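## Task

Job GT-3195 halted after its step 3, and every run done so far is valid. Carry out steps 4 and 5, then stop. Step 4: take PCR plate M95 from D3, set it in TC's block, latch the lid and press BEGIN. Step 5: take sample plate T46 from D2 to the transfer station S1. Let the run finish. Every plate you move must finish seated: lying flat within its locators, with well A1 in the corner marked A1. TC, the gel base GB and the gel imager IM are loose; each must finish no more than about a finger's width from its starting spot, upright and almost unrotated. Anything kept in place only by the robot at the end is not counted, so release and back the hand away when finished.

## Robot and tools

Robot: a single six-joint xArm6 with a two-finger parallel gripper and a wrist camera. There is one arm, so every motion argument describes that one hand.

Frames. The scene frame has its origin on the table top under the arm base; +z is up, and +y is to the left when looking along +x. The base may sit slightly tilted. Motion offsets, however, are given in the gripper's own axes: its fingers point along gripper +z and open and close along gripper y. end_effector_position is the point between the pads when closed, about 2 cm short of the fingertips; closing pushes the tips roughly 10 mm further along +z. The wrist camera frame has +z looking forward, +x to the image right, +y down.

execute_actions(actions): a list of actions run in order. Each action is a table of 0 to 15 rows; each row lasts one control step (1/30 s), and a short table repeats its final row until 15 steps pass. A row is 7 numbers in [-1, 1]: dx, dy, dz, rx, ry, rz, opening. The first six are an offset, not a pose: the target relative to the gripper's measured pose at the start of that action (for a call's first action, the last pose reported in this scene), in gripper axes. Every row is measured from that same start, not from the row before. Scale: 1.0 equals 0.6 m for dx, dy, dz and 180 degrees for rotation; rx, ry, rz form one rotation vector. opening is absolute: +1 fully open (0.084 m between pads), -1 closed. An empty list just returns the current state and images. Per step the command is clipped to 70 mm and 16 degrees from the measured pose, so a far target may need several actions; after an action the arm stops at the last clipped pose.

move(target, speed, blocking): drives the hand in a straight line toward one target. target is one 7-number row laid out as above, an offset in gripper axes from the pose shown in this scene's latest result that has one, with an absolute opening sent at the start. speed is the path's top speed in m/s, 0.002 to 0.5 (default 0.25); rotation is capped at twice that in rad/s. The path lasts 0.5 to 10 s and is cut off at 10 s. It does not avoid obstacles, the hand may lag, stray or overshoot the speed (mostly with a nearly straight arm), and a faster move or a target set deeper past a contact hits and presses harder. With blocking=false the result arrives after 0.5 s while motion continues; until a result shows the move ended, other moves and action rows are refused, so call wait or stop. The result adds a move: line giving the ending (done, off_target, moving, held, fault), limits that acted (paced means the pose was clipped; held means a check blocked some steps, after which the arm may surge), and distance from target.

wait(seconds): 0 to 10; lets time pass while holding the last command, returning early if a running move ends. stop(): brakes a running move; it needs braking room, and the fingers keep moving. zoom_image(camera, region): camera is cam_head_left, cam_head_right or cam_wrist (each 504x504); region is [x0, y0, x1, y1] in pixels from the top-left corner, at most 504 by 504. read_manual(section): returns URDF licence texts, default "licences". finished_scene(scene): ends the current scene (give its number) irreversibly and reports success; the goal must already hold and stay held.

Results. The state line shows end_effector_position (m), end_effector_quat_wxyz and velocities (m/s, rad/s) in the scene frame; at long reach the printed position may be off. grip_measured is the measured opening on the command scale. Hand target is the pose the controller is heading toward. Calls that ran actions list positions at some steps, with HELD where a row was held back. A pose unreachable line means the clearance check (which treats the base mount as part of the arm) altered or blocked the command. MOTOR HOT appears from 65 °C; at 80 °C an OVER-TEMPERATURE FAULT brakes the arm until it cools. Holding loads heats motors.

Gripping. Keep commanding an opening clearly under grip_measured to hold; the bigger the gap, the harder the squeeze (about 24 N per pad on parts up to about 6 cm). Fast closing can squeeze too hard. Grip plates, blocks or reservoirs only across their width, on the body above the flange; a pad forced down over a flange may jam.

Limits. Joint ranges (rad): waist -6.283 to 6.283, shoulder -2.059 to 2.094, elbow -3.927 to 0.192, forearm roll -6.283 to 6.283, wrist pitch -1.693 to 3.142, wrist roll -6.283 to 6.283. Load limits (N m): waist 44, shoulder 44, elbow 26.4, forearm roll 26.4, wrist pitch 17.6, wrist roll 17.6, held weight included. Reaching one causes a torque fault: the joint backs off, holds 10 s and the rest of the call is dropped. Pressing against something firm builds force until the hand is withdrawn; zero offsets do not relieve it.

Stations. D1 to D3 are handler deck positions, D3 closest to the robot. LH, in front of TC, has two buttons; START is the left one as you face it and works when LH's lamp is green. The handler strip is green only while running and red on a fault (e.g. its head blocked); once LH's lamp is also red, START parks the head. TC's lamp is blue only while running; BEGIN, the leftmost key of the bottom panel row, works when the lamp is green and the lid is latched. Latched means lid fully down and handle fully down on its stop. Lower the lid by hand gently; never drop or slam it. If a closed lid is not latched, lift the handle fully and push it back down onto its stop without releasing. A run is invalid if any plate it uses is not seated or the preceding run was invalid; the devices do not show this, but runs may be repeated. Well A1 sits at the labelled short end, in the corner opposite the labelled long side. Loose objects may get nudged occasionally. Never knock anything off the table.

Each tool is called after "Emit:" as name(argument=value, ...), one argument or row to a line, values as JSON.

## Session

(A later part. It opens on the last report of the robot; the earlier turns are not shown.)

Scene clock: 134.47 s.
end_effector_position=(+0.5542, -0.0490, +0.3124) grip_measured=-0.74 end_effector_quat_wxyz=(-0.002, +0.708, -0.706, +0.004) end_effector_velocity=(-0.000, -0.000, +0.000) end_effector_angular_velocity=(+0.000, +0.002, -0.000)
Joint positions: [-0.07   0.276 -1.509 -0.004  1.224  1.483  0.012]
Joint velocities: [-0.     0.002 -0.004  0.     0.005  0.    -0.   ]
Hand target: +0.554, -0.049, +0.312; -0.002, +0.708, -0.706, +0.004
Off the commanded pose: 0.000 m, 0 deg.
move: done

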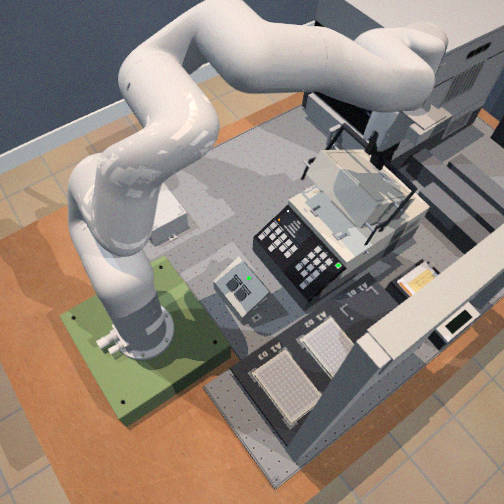

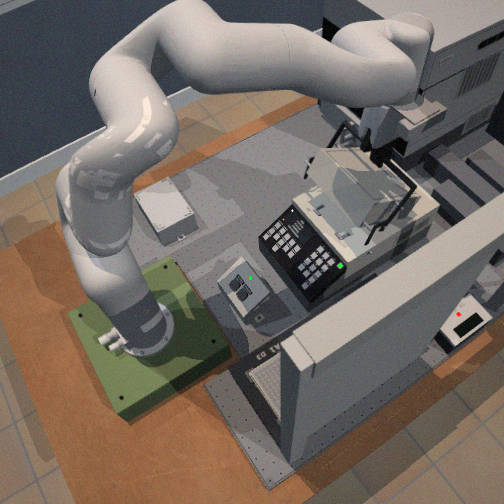

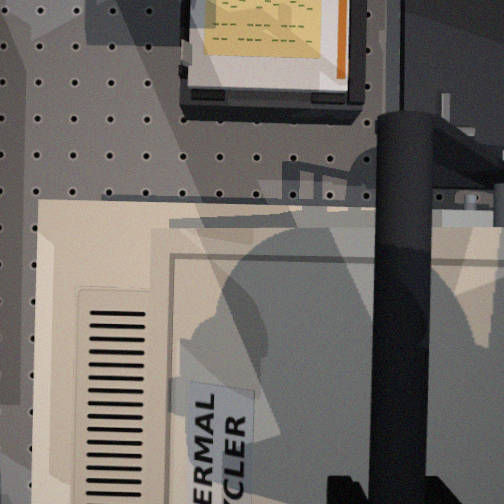

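Emit:
move(
  target=[0,-0.04,-0.02,0,0,0,-1],
  speed=0.015,
)

Emit:
move(
  target=[0,-0.066,-0.012,0.08,0,0,-1],
  speed=0.015,
)

Scene clock: 141.20 s.
end_effector_position=(+0.5782, -0.0489, +0.3246) grip_measured=-0.74 end_effector_quat_wxyz=(-0.002, +0.708, -0.706, +0.004) end_effector_velocity=(+0.001, -0.000, -0.000) end_effector_angular_velocity=(+0.001, +0.003, -0.001)
Joint positions: [-0.066  0.362 -1.664 -0.004  1.293  1.487  0.012]
Joint velocities: [-0.001  0.005 -0.008  0.     0.005 -0.     0.   ]
Hand target: +0.578, -0.049, +0.325; -0.002, +0.708, -0.706, +0.004
Off the commanded pose: 0.000 m, 0 deg.
move: done

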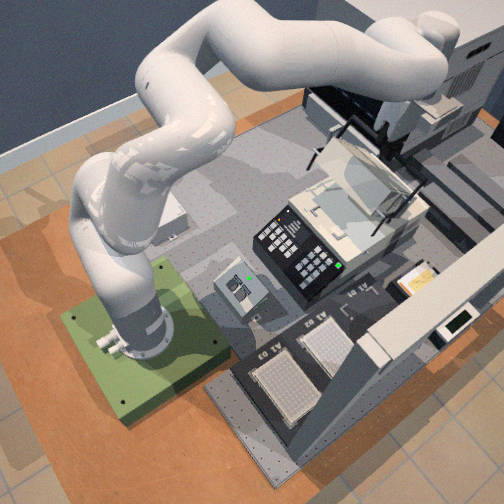

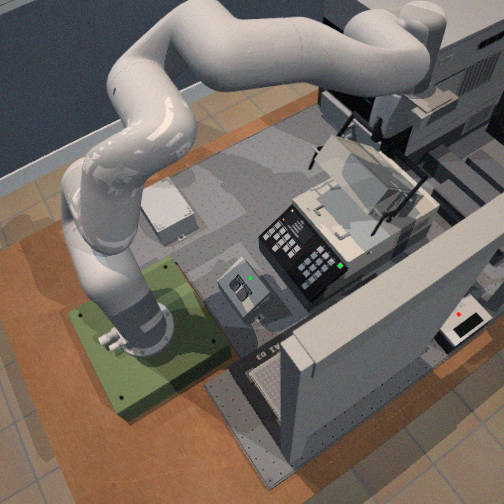

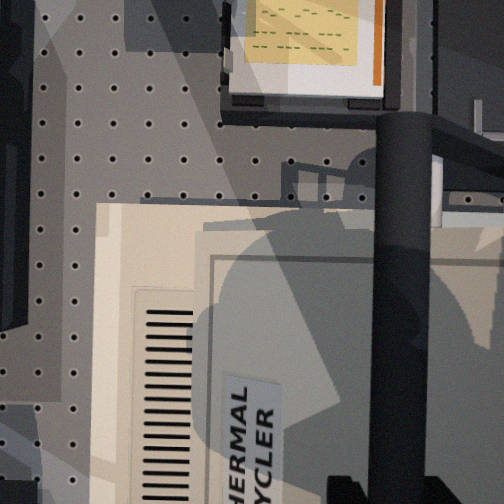

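Scene clock: 149.80 s.
end_effector_position=(+0.6177, -0.0488, +0.3323) grip_measured=-0.74 end_effector_quat_wxyz=(-0.091, +0.702, -0.700, +0.093) end_effector_velocity=(+0.000, +0.001, -0.001) end_effector_angular_velocity=(+0.000, -0.001, +0.001)
Joint positions: [-0.068  0.292 -1.51   0.022  0.958  1.473  0.012]
Joint velocities: [ 0.001 -0.     0.002  0.    -0.003  0.    -0.   ]
Hand target: +0.618, -0.049, +0.332; -0.091, +0.702, -0.700, +0.093
Off the commanded pose: 0.000 m, 0 deg.
move: done

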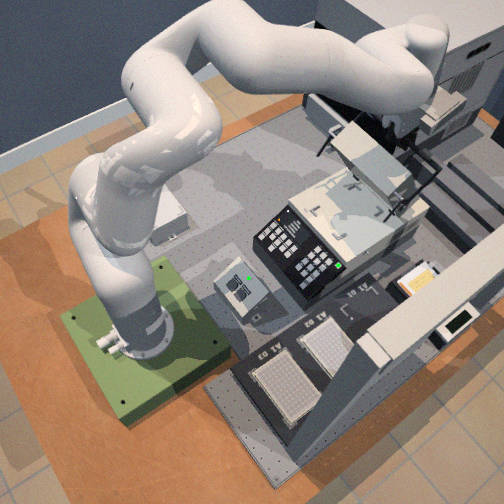

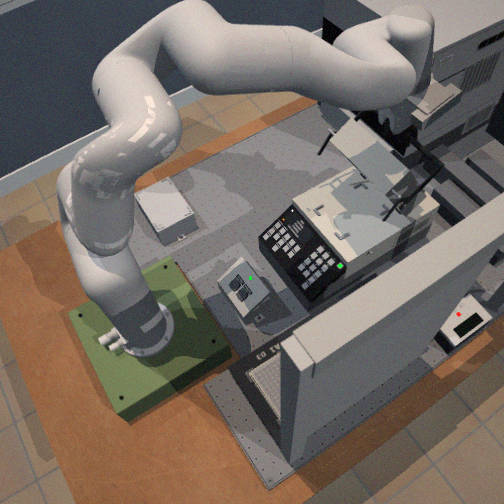

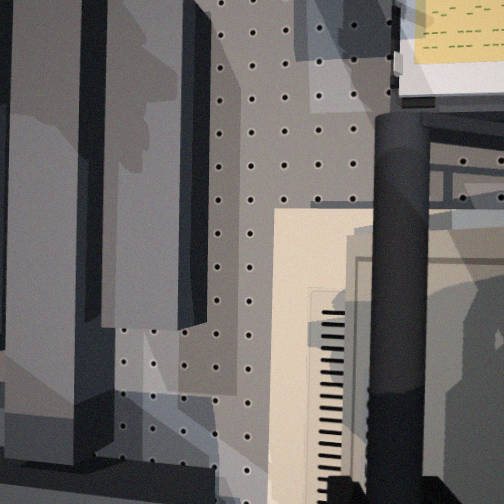

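Emit:
move(
  target=[0,-0.074,0.020,0.06,0,0,-1],
  speed=0.015,
)

Emit:
move(
  target=[0,-0.044,0.04,0,0,0,-1],
  speed=0.012,
)

Scene clock: 160.10 s.
end_effector_position=(+0.6636, -0.0487, +0.3321) grip_measured=-0.74 end_effector_quat_wxyz=(-0.157, +0.690, -0.688, +0.158) end_effector_velocity=(+0.001, +0.001, +0.003) end_effector_angular_velocity=(+0.000, -0.007, +0.001)
Joint positions: [-0.064  0.333 -1.481  0.05   0.701  1.456  0.012]
Joint velocities: [ 0.002 -0.002 -0.002  0.    -0.004  0.001 -0.   ]
Hand target: +0.664, -0.049, +0.332; -0.157, +0.690, -0.688, +0.158
Off the commanded pose: 0.000 m, 0 deg.
move: done

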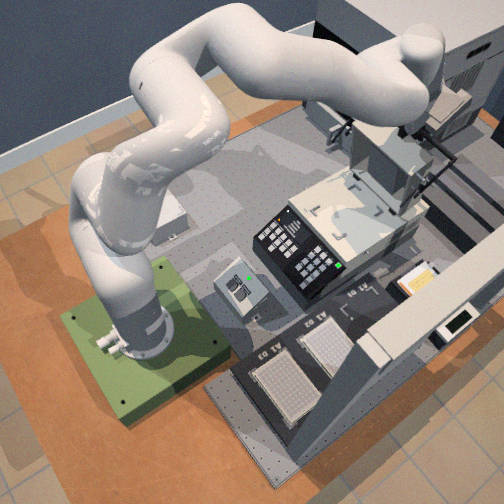

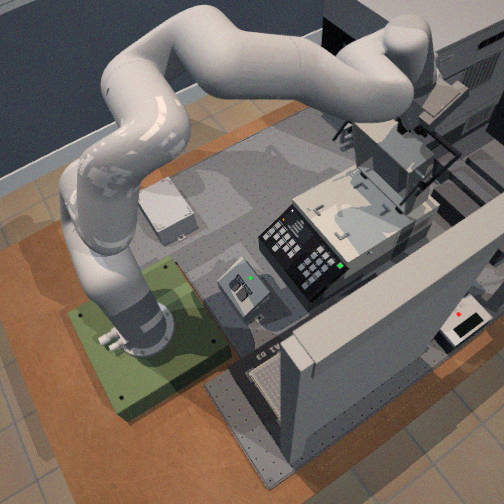

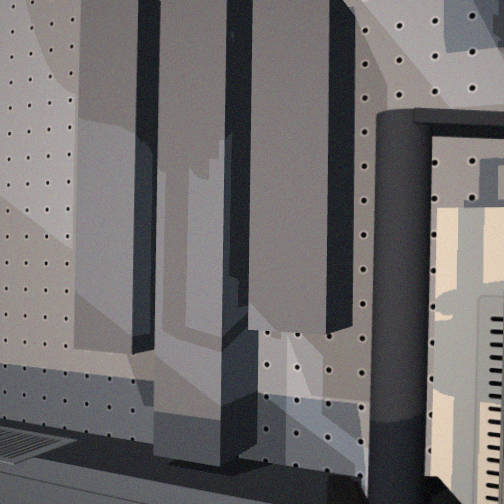

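Scene clock: 163.30 s.
end_effector_position=(+0.6978, -0.0486, +0.3220) grip_measured=-0.74 end_effector_quat_wxyz=(-0.157, +0.690, -0.688, +0.158) end_effector_velocity=(+0.001, +0.001, +0.001) end_effector_angular_velocity=(-0.000, -0.001, +0.002)
Joint positions: [-0.06   0.466 -1.646  0.046  0.732  1.464  0.012]
Joint velocities: [ 0.001  0.003 -0.006 -0.     0.002 -0.001 -0.   ]
Hand target: +0.698, -0.049, +0.322; -0.157, +0.690, -0.688, +0.158
Off the commanded pose: 0.000 m, 0 deg.
move: done

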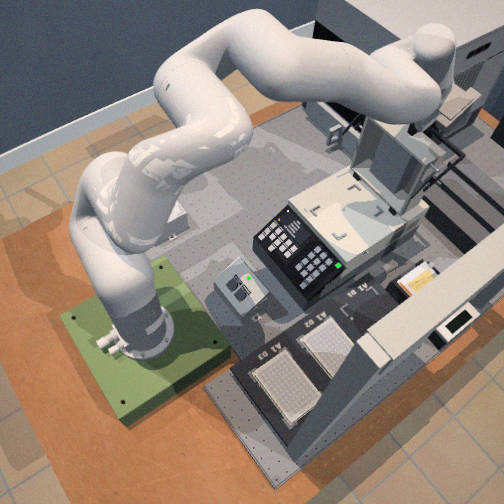

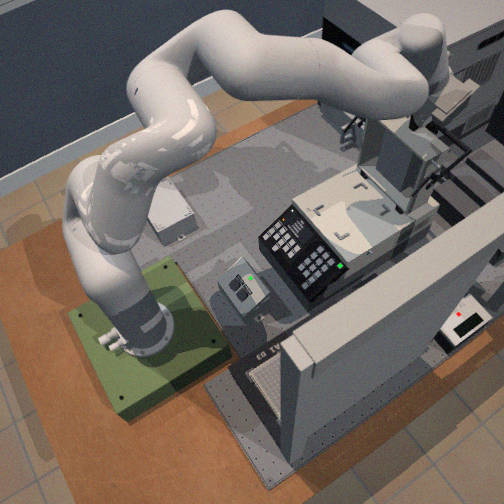

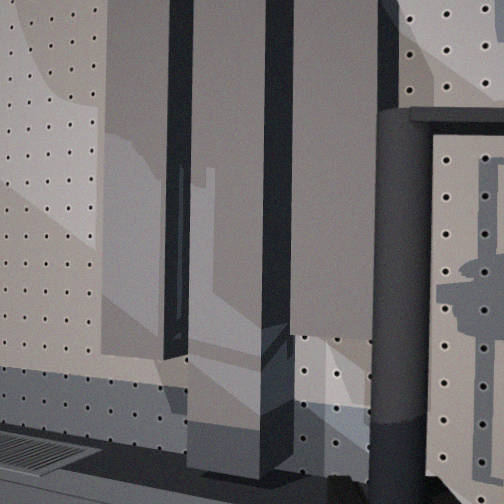

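Release, retract.

Emit:
move(
  target=[0,0,0,0,0,0,-0.2],
)

Emit:
move(
  target=[0,0,-0.11,0,0,0,-0.2],
  speed=0.05,
)

Scene clock: 166.23 s.
end_effector_position=(+0.6991, -0.0474, +0.3258) grip_measured=-0.23 end_effector_quat_wxyz=(-0.159, +0.690, -0.687, +0.160) end_effector_velocity=(+0.001, -0.005, -0.000) end_effector_angular_velocity=(-0.002, +0.001, -0.004)
Joint positions: [-0.058  0.464 -1.65   0.046  0.731  1.464  0.034]
Joint velocities: [-0.006  0.007 -0.01  -0.002  0.004 -0.001 -0.   ]
Hand target: +0.698, -0.049, +0.322; -0.157, +0.690, -0.688, +0.158
Off the commanded pose: 0.004 m, 0 deg.
move: off_target

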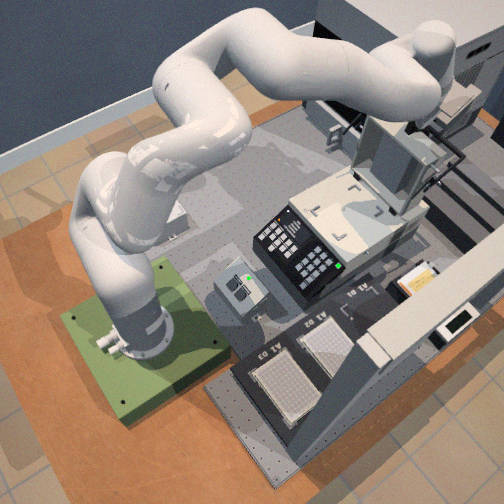

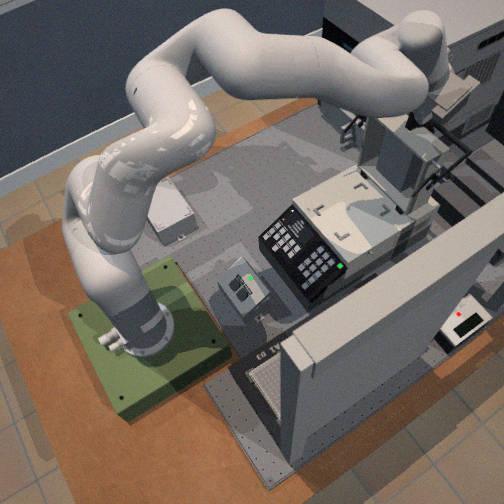

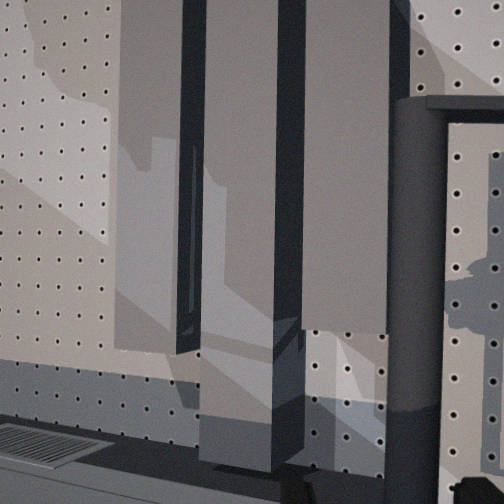

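Scene clock: 167.87 s.
end_effector_position=(+0.6701, -0.0473, +0.3847) grip_measured=-0.22 end_effector_quat_wxyz=(-0.159, +0.690, -0.687, +0.160) end_effector_velocity=(-0.002, +0.001, -0.007) end_effector_angular_velocity=(+0.001, +0.014, +0.000)
Joint positions: [-0.062  0.327 -1.621  0.044  0.838  1.465  0.035]
Joint velocities: [ 0.     0.004  0.006  0.     0.004  0.    -0.   ]
Hand target: +0.670, -0.047, +0.385; -0.159, +0.690, -0.687, +0.160
Off the commanded pose: 0.000 m, 0 deg.
move: done

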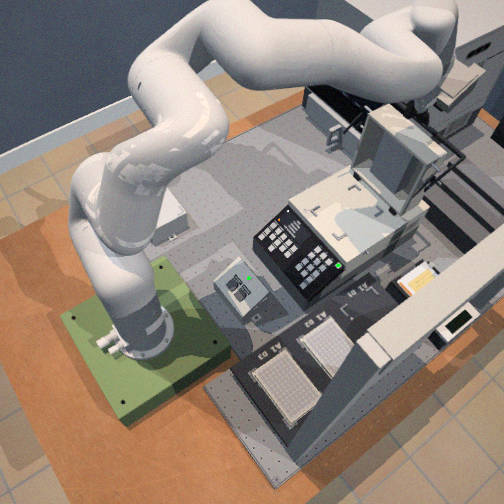

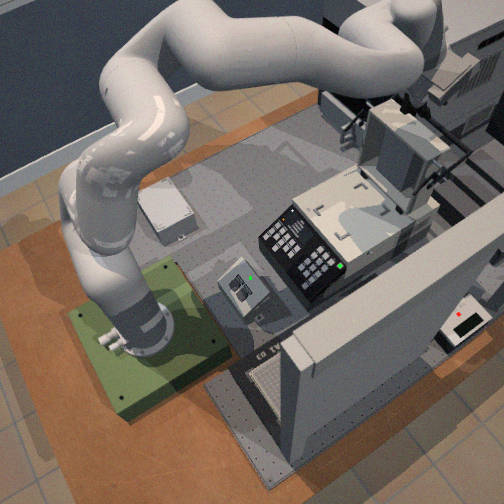

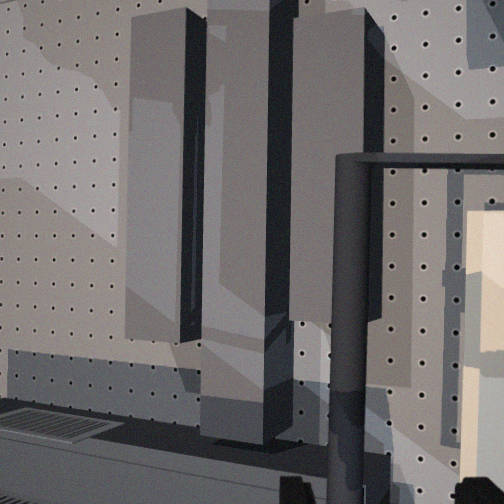

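Emit:
move(
  target=[0,0.165,-0.08,-0.146,0,0,1],
  speed=0.1,
)

Emit:
move(
  target=[0,0,0,0,0,0.5,1],
)

Scene clock: 178.40 s.
end_effector_position=(+0.5603, -0.0479, +0.3842) grip_measured=+1.00 end_effector_quat_wxyz=(+0.002, +0.708, -0.706, +0.000) end_effector_velocity=(-0.001, +0.001, -0.000) end_effector_angular_velocity=(+0.000, +0.003, +0.001)
Joint positions: [-0.066  0.308 -1.761 -0.005  1.455  1.485  0.084]
Joint velocities: [ 0.001  0.    -0.001 -0.     0.004 -0.    -0.   ]
Hand target: +0.560, -0.048, +0.384; +0.002, +0.708, -0.706, -0.000
Off the commanded pose: 0.000 m, 0 deg.
move: done

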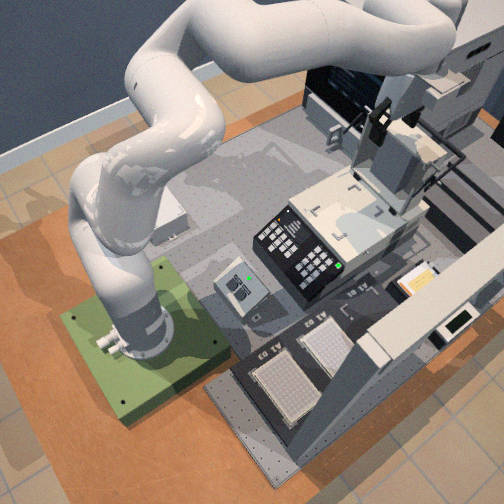

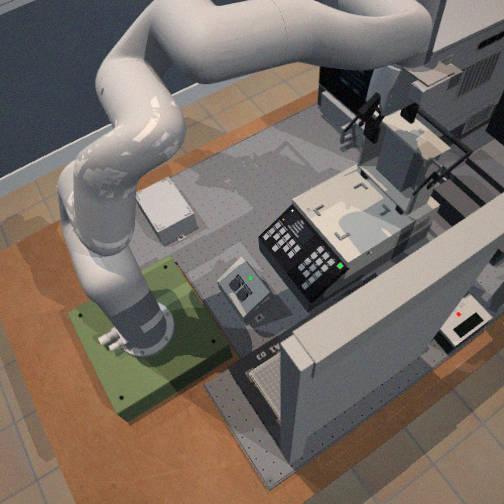

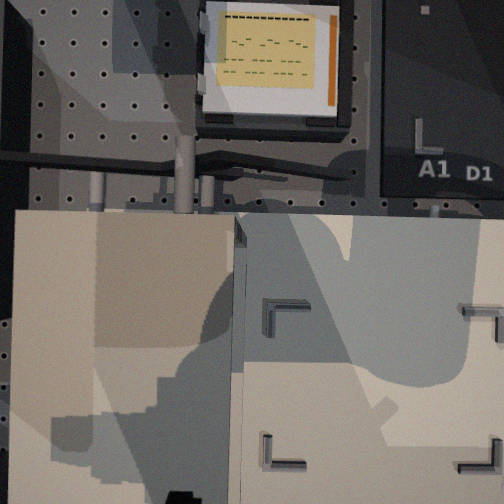

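Scene clock: 181.97 s.
end_effector_position=(+0.5603, -0.0479, +0.3842) grip_measured=+1.00 end_effector_quat_wxyz=(-0.001, -0.002, +1.000, -0.002) end_effector_velocity=(-0.000, +0.001, -0.001) end_effector_angular_velocity=(-0.000, +0.002, -0.003)
Joint positions: [-0.066  0.308 -1.761 -0.005  1.455  3.056  0.084]
Joint velocities: [ 0.002  0.001  0.001 -0.001  0.     0.005 -0.   ]
Hand target: +0.560, -0.048, +0.384; -0.001, -0.002, +1.000, -0.002
Off the commanded pose: 0.000 m, 0 deg.
move: done

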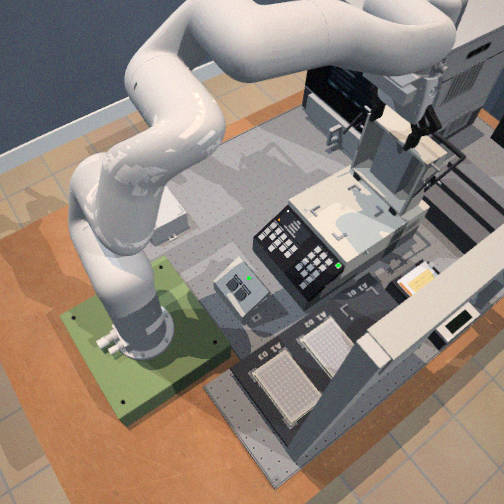

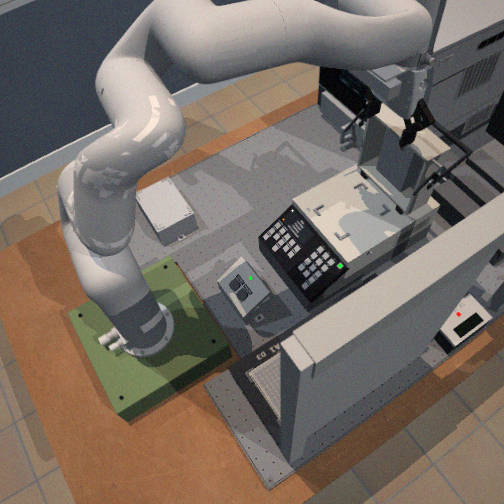

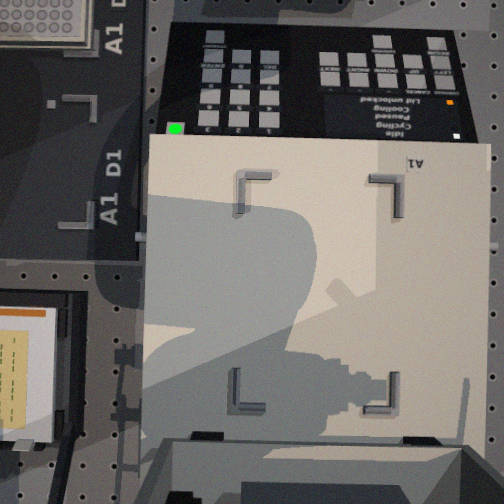

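Emit:
move(
  target=[0.2,0,0,0,0,0.5,1],
)

Emit:
move(
  target=[-0.345,-0.37,0.17,0,0,0,1],
  speed=0.15,
)

Scene clock: 192.90 s.
end_effector_position=(+0.4403, -0.0486, +0.3847) grip_measured=+1.00 end_effector_quat_wxyz=(-0.000, +0.706, +0.709, -0.002) end_effector_velocity=(-0.001, +0.000, -0.001) end_effector_angular_velocity=(-0.001, +0.002, -0.004)
Joint positions: [-0.09  -0.13  -1.226 -0.005  1.358  4.603  0.084]
Joint velocities: [ 0.001 -0.     0.003 -0.001 -0.001  0.005 -0.   ]
Hand target: +0.440, -0.049, +0.385; +0.000, +0.706, +0.709, -0.002
Off the commanded pose: 0.000 m, 0 deg.
move: done

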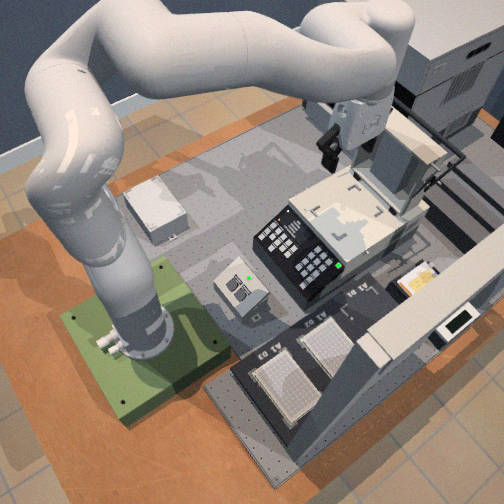

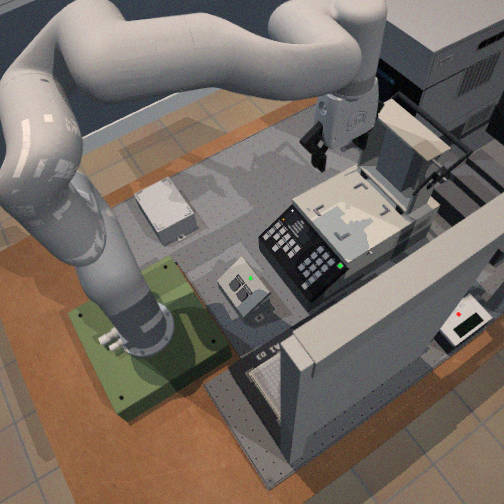

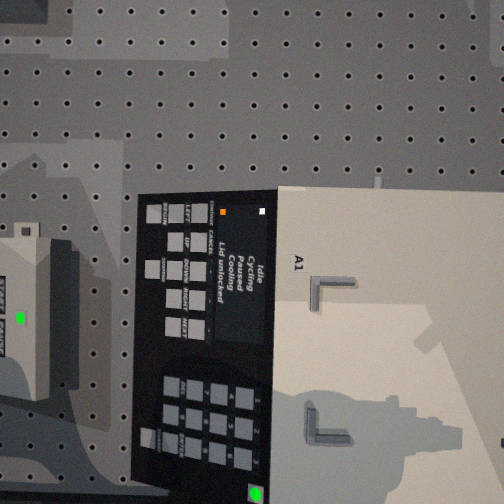

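Scene clock: 195.43 s.
end_effector_position=(+0.2193, -0.2576, +0.2848) grip_measured=+1.00 end_effector_quat_wxyz=(+0.001, +0.705, +0.709, -0.003) end_effector_velocity=(-0.001, -0.001, -0.001) end_effector_angular_velocity=(+0.001, +0.000, +0.004)
Joint positions: [-0.845 -0.463 -0.636 -0.007  1.095  3.85   0.084]
Joint velocities: [-0.003  0.002  0.001  0.001 -0.002 -0.007  0.   ]
Hand target: +0.219, -0.258, +0.285; +0.000, +0.706, +0.709, -0.003
Off the commanded pose: 0.001 m, 0 deg.
move: done

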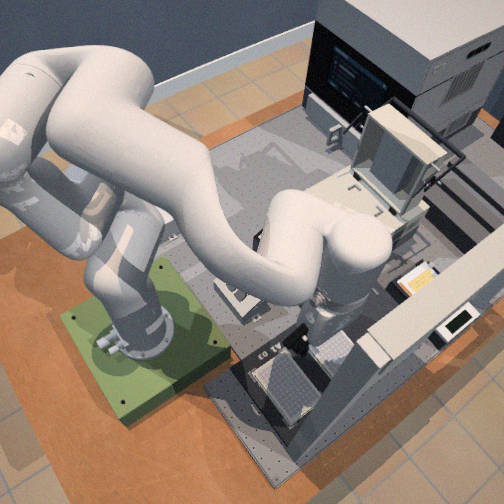

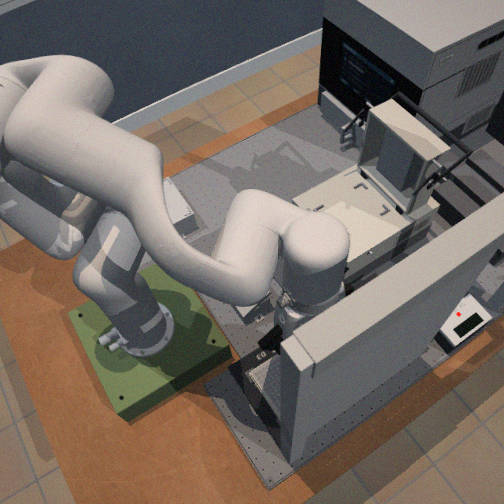

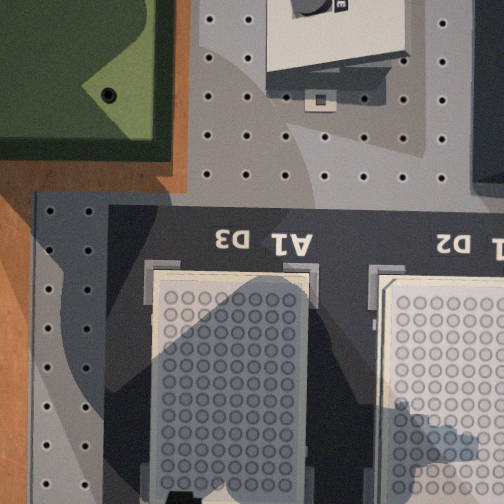

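Emit:
move(
  target=[-0.01,-0.074,0.2,0,0,0,1],
  speed=0.08,
)

Scene clock: 203.00 s.
end_effector_position=(+0.1744, -0.2647, +0.1653) grip_measured=+1.00 end_effector_quat_wxyz=(+0.001, +0.705, +0.709, -0.003) end_effector_velocity=(-0.001, +0.001, -0.001) end_effector_angular_velocity=(+0.001, +0.001, -0.000)
Joint positions: [-0.968 -0.318 -0.372 -0.01   0.685  3.731  0.084]
Joint velocities: [-0.001  0.002  0.003 -0.    -0.004 -0.    -0.   ]
Hand target: +0.174, -0.265, +0.165; +0.001, +0.705, +0.709, -0.003
Off the commanded pose: 0.000 m, 0 deg.
move: done

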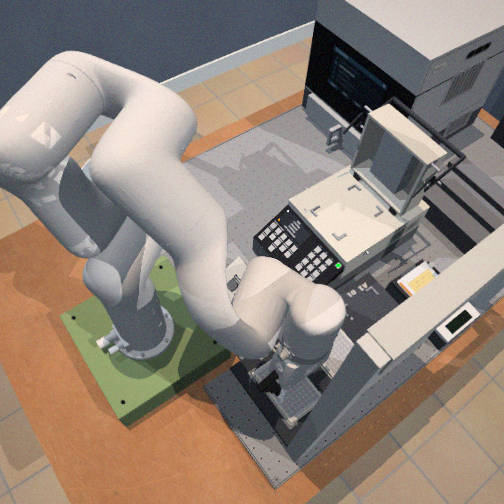

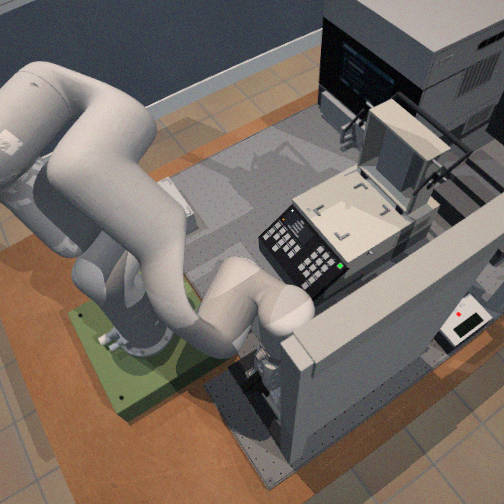

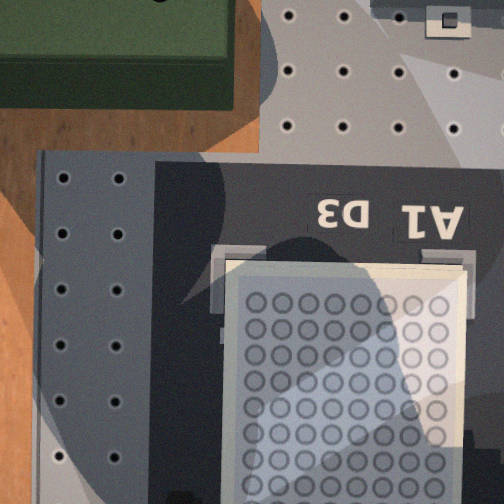

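Emit:
move(
  target=[0,0,0.132,0,0,0.005,1],
  speed=0.04,
)

Scene clock: 212.17 s.
end_effector_position=(+0.1743, -0.2655, +0.0866) grip_measured=+1.00 end_effector_quat_wxyz=(+0.002, +0.711, +0.703, -0.004) end_effector_velocity=(-0.000, +0.001, -0.001) end_effector_angular_velocity=(-0.000, +0.000, -0.001)
Joint positions: [-0.972 -0.027 -0.337 -0.019  0.357  3.752  0.084]
Joint velocities: [-0.     0.003  0.002 -0.    -0.006  0.     0.   ]
Hand target: +0.174, -0.265, +0.086; +0.001, +0.711, +0.703, -0.003
Off the commanded pose: 0.001 m, 0 deg.
move: done

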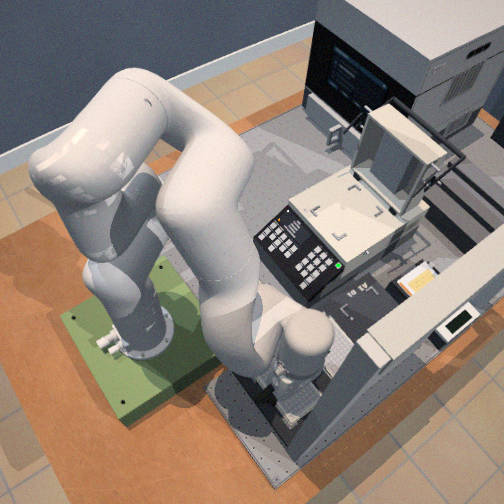

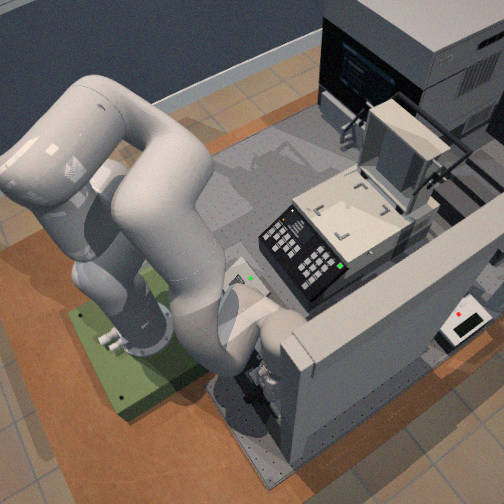

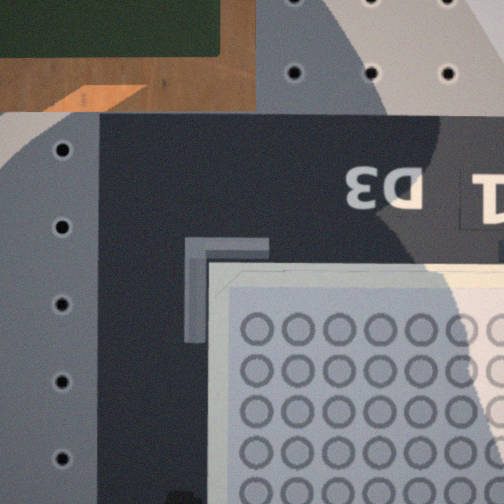

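Emit:
move(
  target=[0,0,0,0,0,0,0.4],
)

Emit:
move(
  target=[0,0,-0.25,0,0,0,0.4],
  speed=0.06,
)

Emit:
move(
  target=[0.33,0.37,-0.15,0,0,0,0.4],
  speed=0.12,
)

Scene clock: 218.53 s.
end_effector_position=(+0.1745, -0.2657, +0.0868) grip_measured=+0.90 end_effector_quat_wxyz=(+0.002, +0.711, +0.703, -0.004) end_effector_velocity=(-0.000, +0.000, -0.000) end_effector_angular_velocity=(-0.000, +0.000, +0.001)
Joint positions: [-0.972 -0.027 -0.337 -0.019  0.357  3.752  0.08 ]
Joint velocities: [ 0.001 -0.001  0.001 -0.    -0.    -0.     0.   ]
Hand target: +0.174, -0.265, +0.087; +0.002, +0.711, +0.703, -0.004
Off the commanded pose: 0.000 m, 0 deg.
move: done

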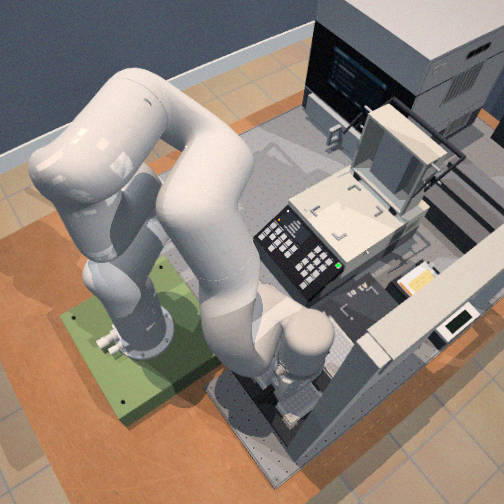

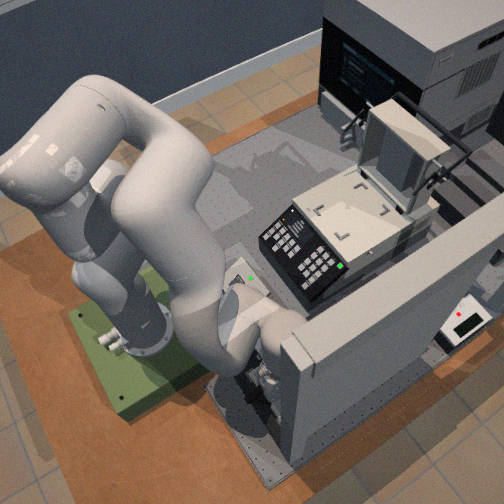

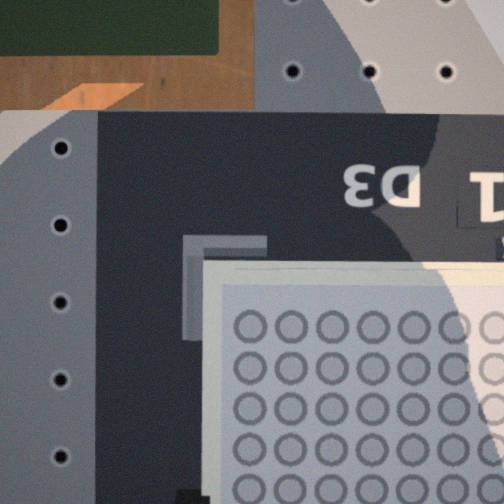

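Scene clock: 221.37 s.
end_effector_position=(+0.1750, -0.2646, +0.2365) grip_measured=+0.39 end_effector_quat_wxyz=(+0.002, +0.711, +0.703, -0.003) end_effector_velocity=(-0.001, +0.000, +0.000) end_effector_angular_velocity=(+0.002, +0.002, -0.000)
Joint positions: [-0.966 -0.486 -0.473 -0.008  0.952  3.745  0.061]
Joint velocities: [-0.001  0.    -0.002 -0.     0.004 -0.001 -0.   ]
Hand target: +0.175, -0.265, +0.237; +0.002, +0.711, +0.703, -0.004
Off the commanded pose: 0.000 m, 0 deg.
move: done

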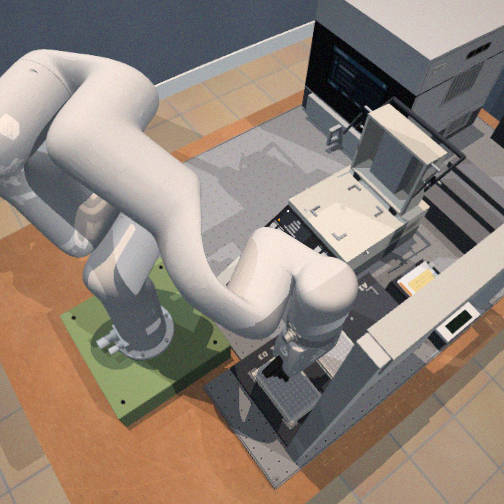

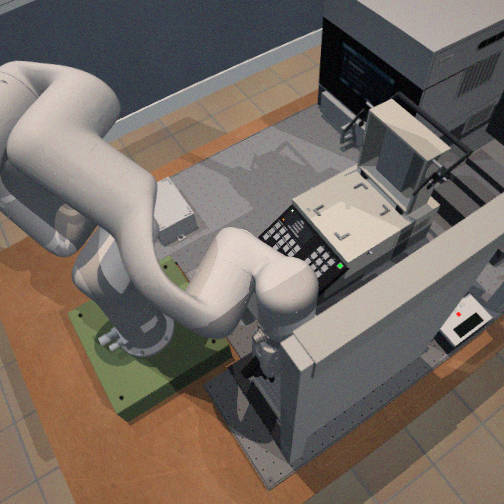

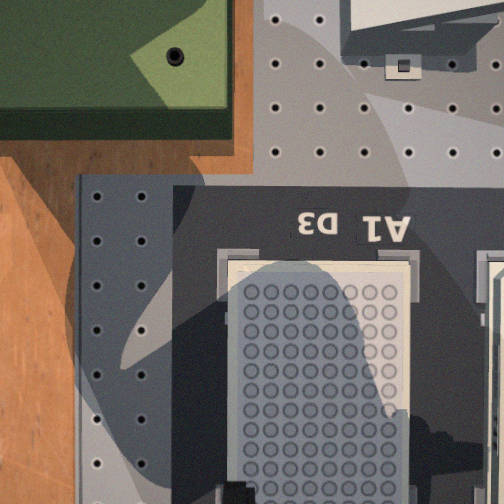

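Scene clock: 224.37 s.
end_effector_position=(+0.3990, -0.0676, +0.3245) grip_measured=+0.39 end_effector_quat_wxyz=(+0.001, +0.711, +0.703, -0.002) end_effector_velocity=(+0.002, +0.001, +0.001) end_effector_angular_velocity=(-0.001, -0.002, -0.000)
Joint positions: [-0.147 -0.248 -0.936 -0.007  1.184  4.563  0.061]
Joint velocities: [ 0.002  0.003 -0.007 -0.     0.001  0.002 -0.   ]
Hand target: +0.399, -0.067, +0.325; +0.001, +0.711, +0.703, -0.002
Off the commanded pose: 0.001 m, 0 deg.
move: done

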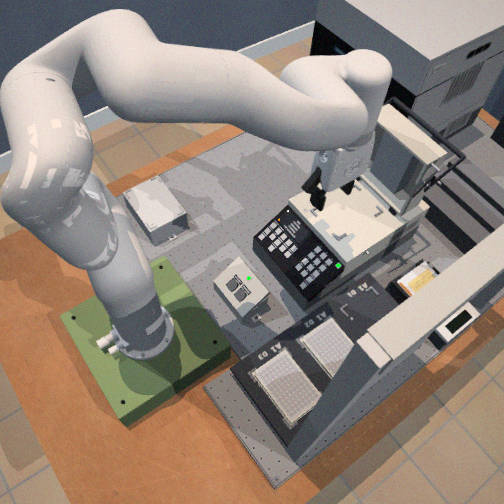

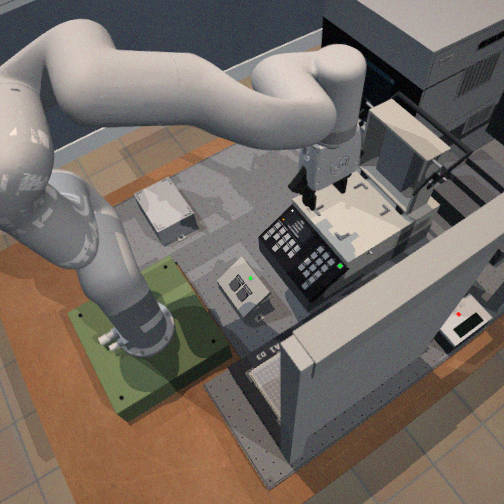

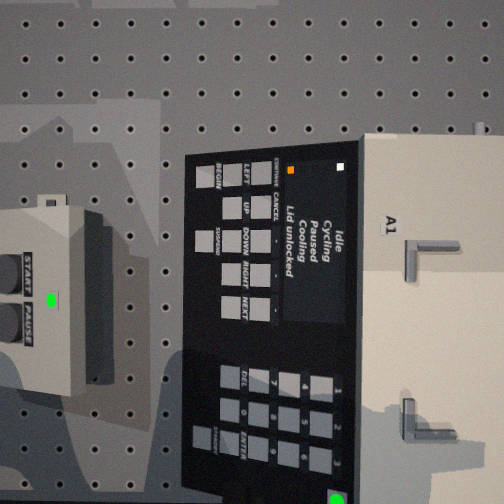

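Emit:
move(
  target=[-0.329,-0.3745,0.26,0,0,0,1],
  speed=0.12,
)

Scene clock: 233.70 s.
end_effector_position=(+0.1720, -0.2644, +0.1707) grip_measured=+1.00 end_effector_quat_wxyz=(+0.002, +0.711, +0.703, -0.004) end_effector_velocity=(-0.001, -0.000, -0.001) end_effector_angular_velocity=(+0.001, +0.000, +0.000)
Joint positions: [-0.974 -0.341 -0.371 -0.01   0.705  3.74   0.084]
Joint velocities: [-0.003  0.003  0.001  0.001 -0.003 -0.004  0.   ]
Hand target: +0.172, -0.264, +0.170; +0.002, +0.711, +0.703, -0.004
Off the commanded pose: 0.001 m, 0 deg.
move: done

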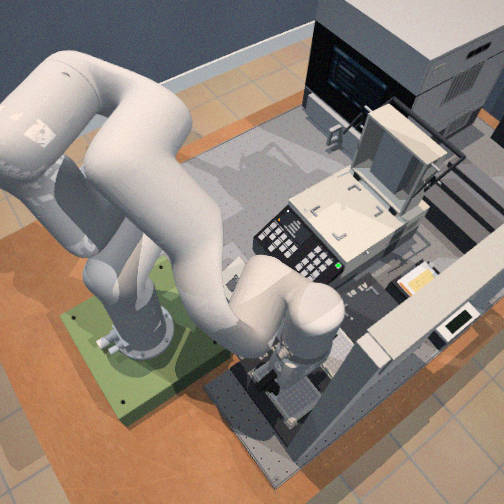

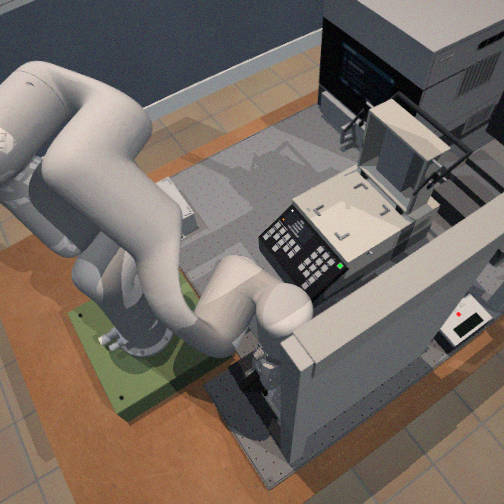

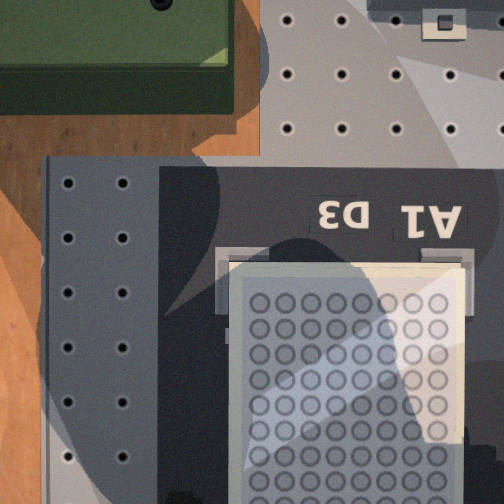

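Emit:
move(
  target=[0,0.003,0.15,0,0,0,1],
  speed=0.04,
)

Emit:
zoom_image(
  camera="cam_head_left",
  region=[220,320,360,460],
)

Scene clock: 241.37 s.
end_effector_position=(+0.1737, -0.2653, +0.0809) grip_measured=+1.00 end_effector_quat_wxyz=(+0.002, +0.711, +0.703, -0.004) end_effector_velocity=(+0.000, -0.000, -0.000) end_effector_angular_velocity=(-0.001, -0.001, -0.000)
Joint positions: [-0.974 -0.005 -0.334 -0.021  0.331  3.752  0.084]
Joint velocities: [-0.     0.002 -0.001 -0.001 -0.003  0.001  0.   ]
Hand target: +0.173, -0.265, +0.081; +0.002, +0.711, +0.703, -0.004
Off the commanded pose: 0.000 m, 0 deg.
move: done

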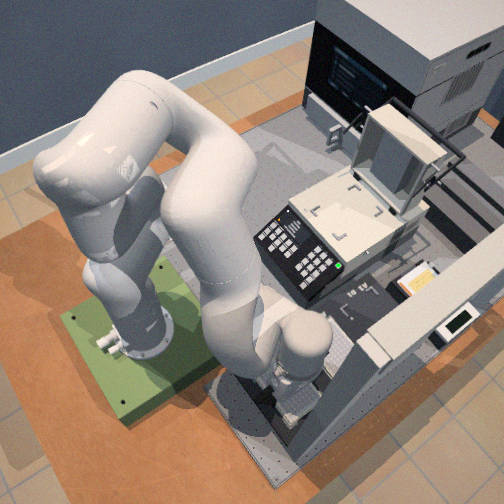

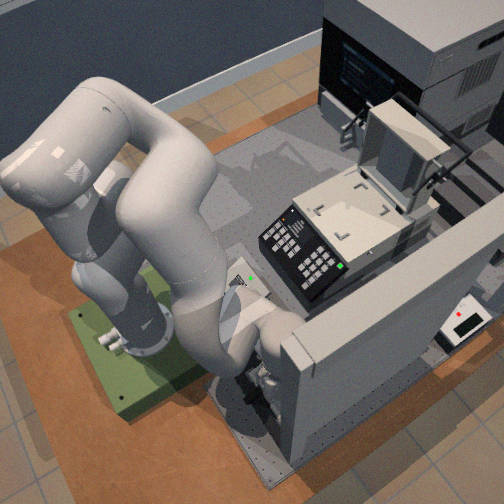

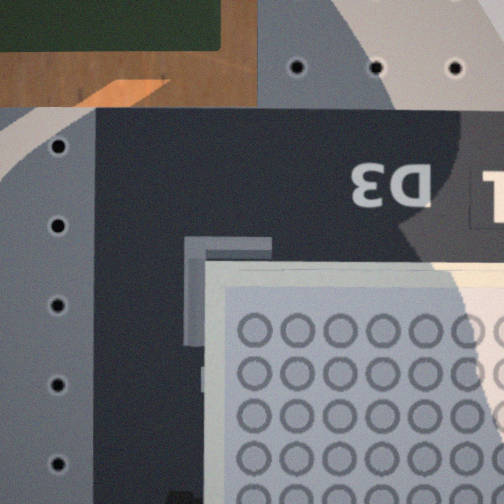

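Region (220, 320, 360, 460) of cam_head_left's 504x504 image, scaled by 3.600, with more detail than that image has.

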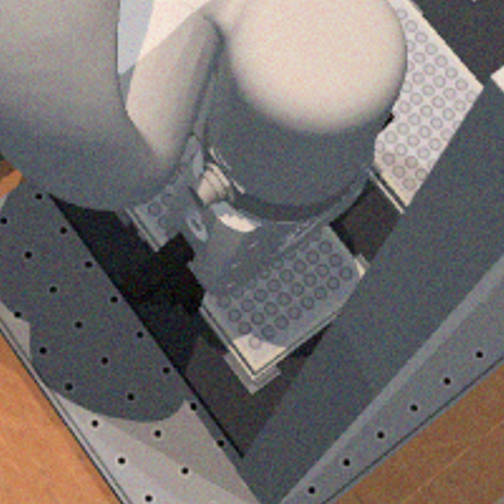

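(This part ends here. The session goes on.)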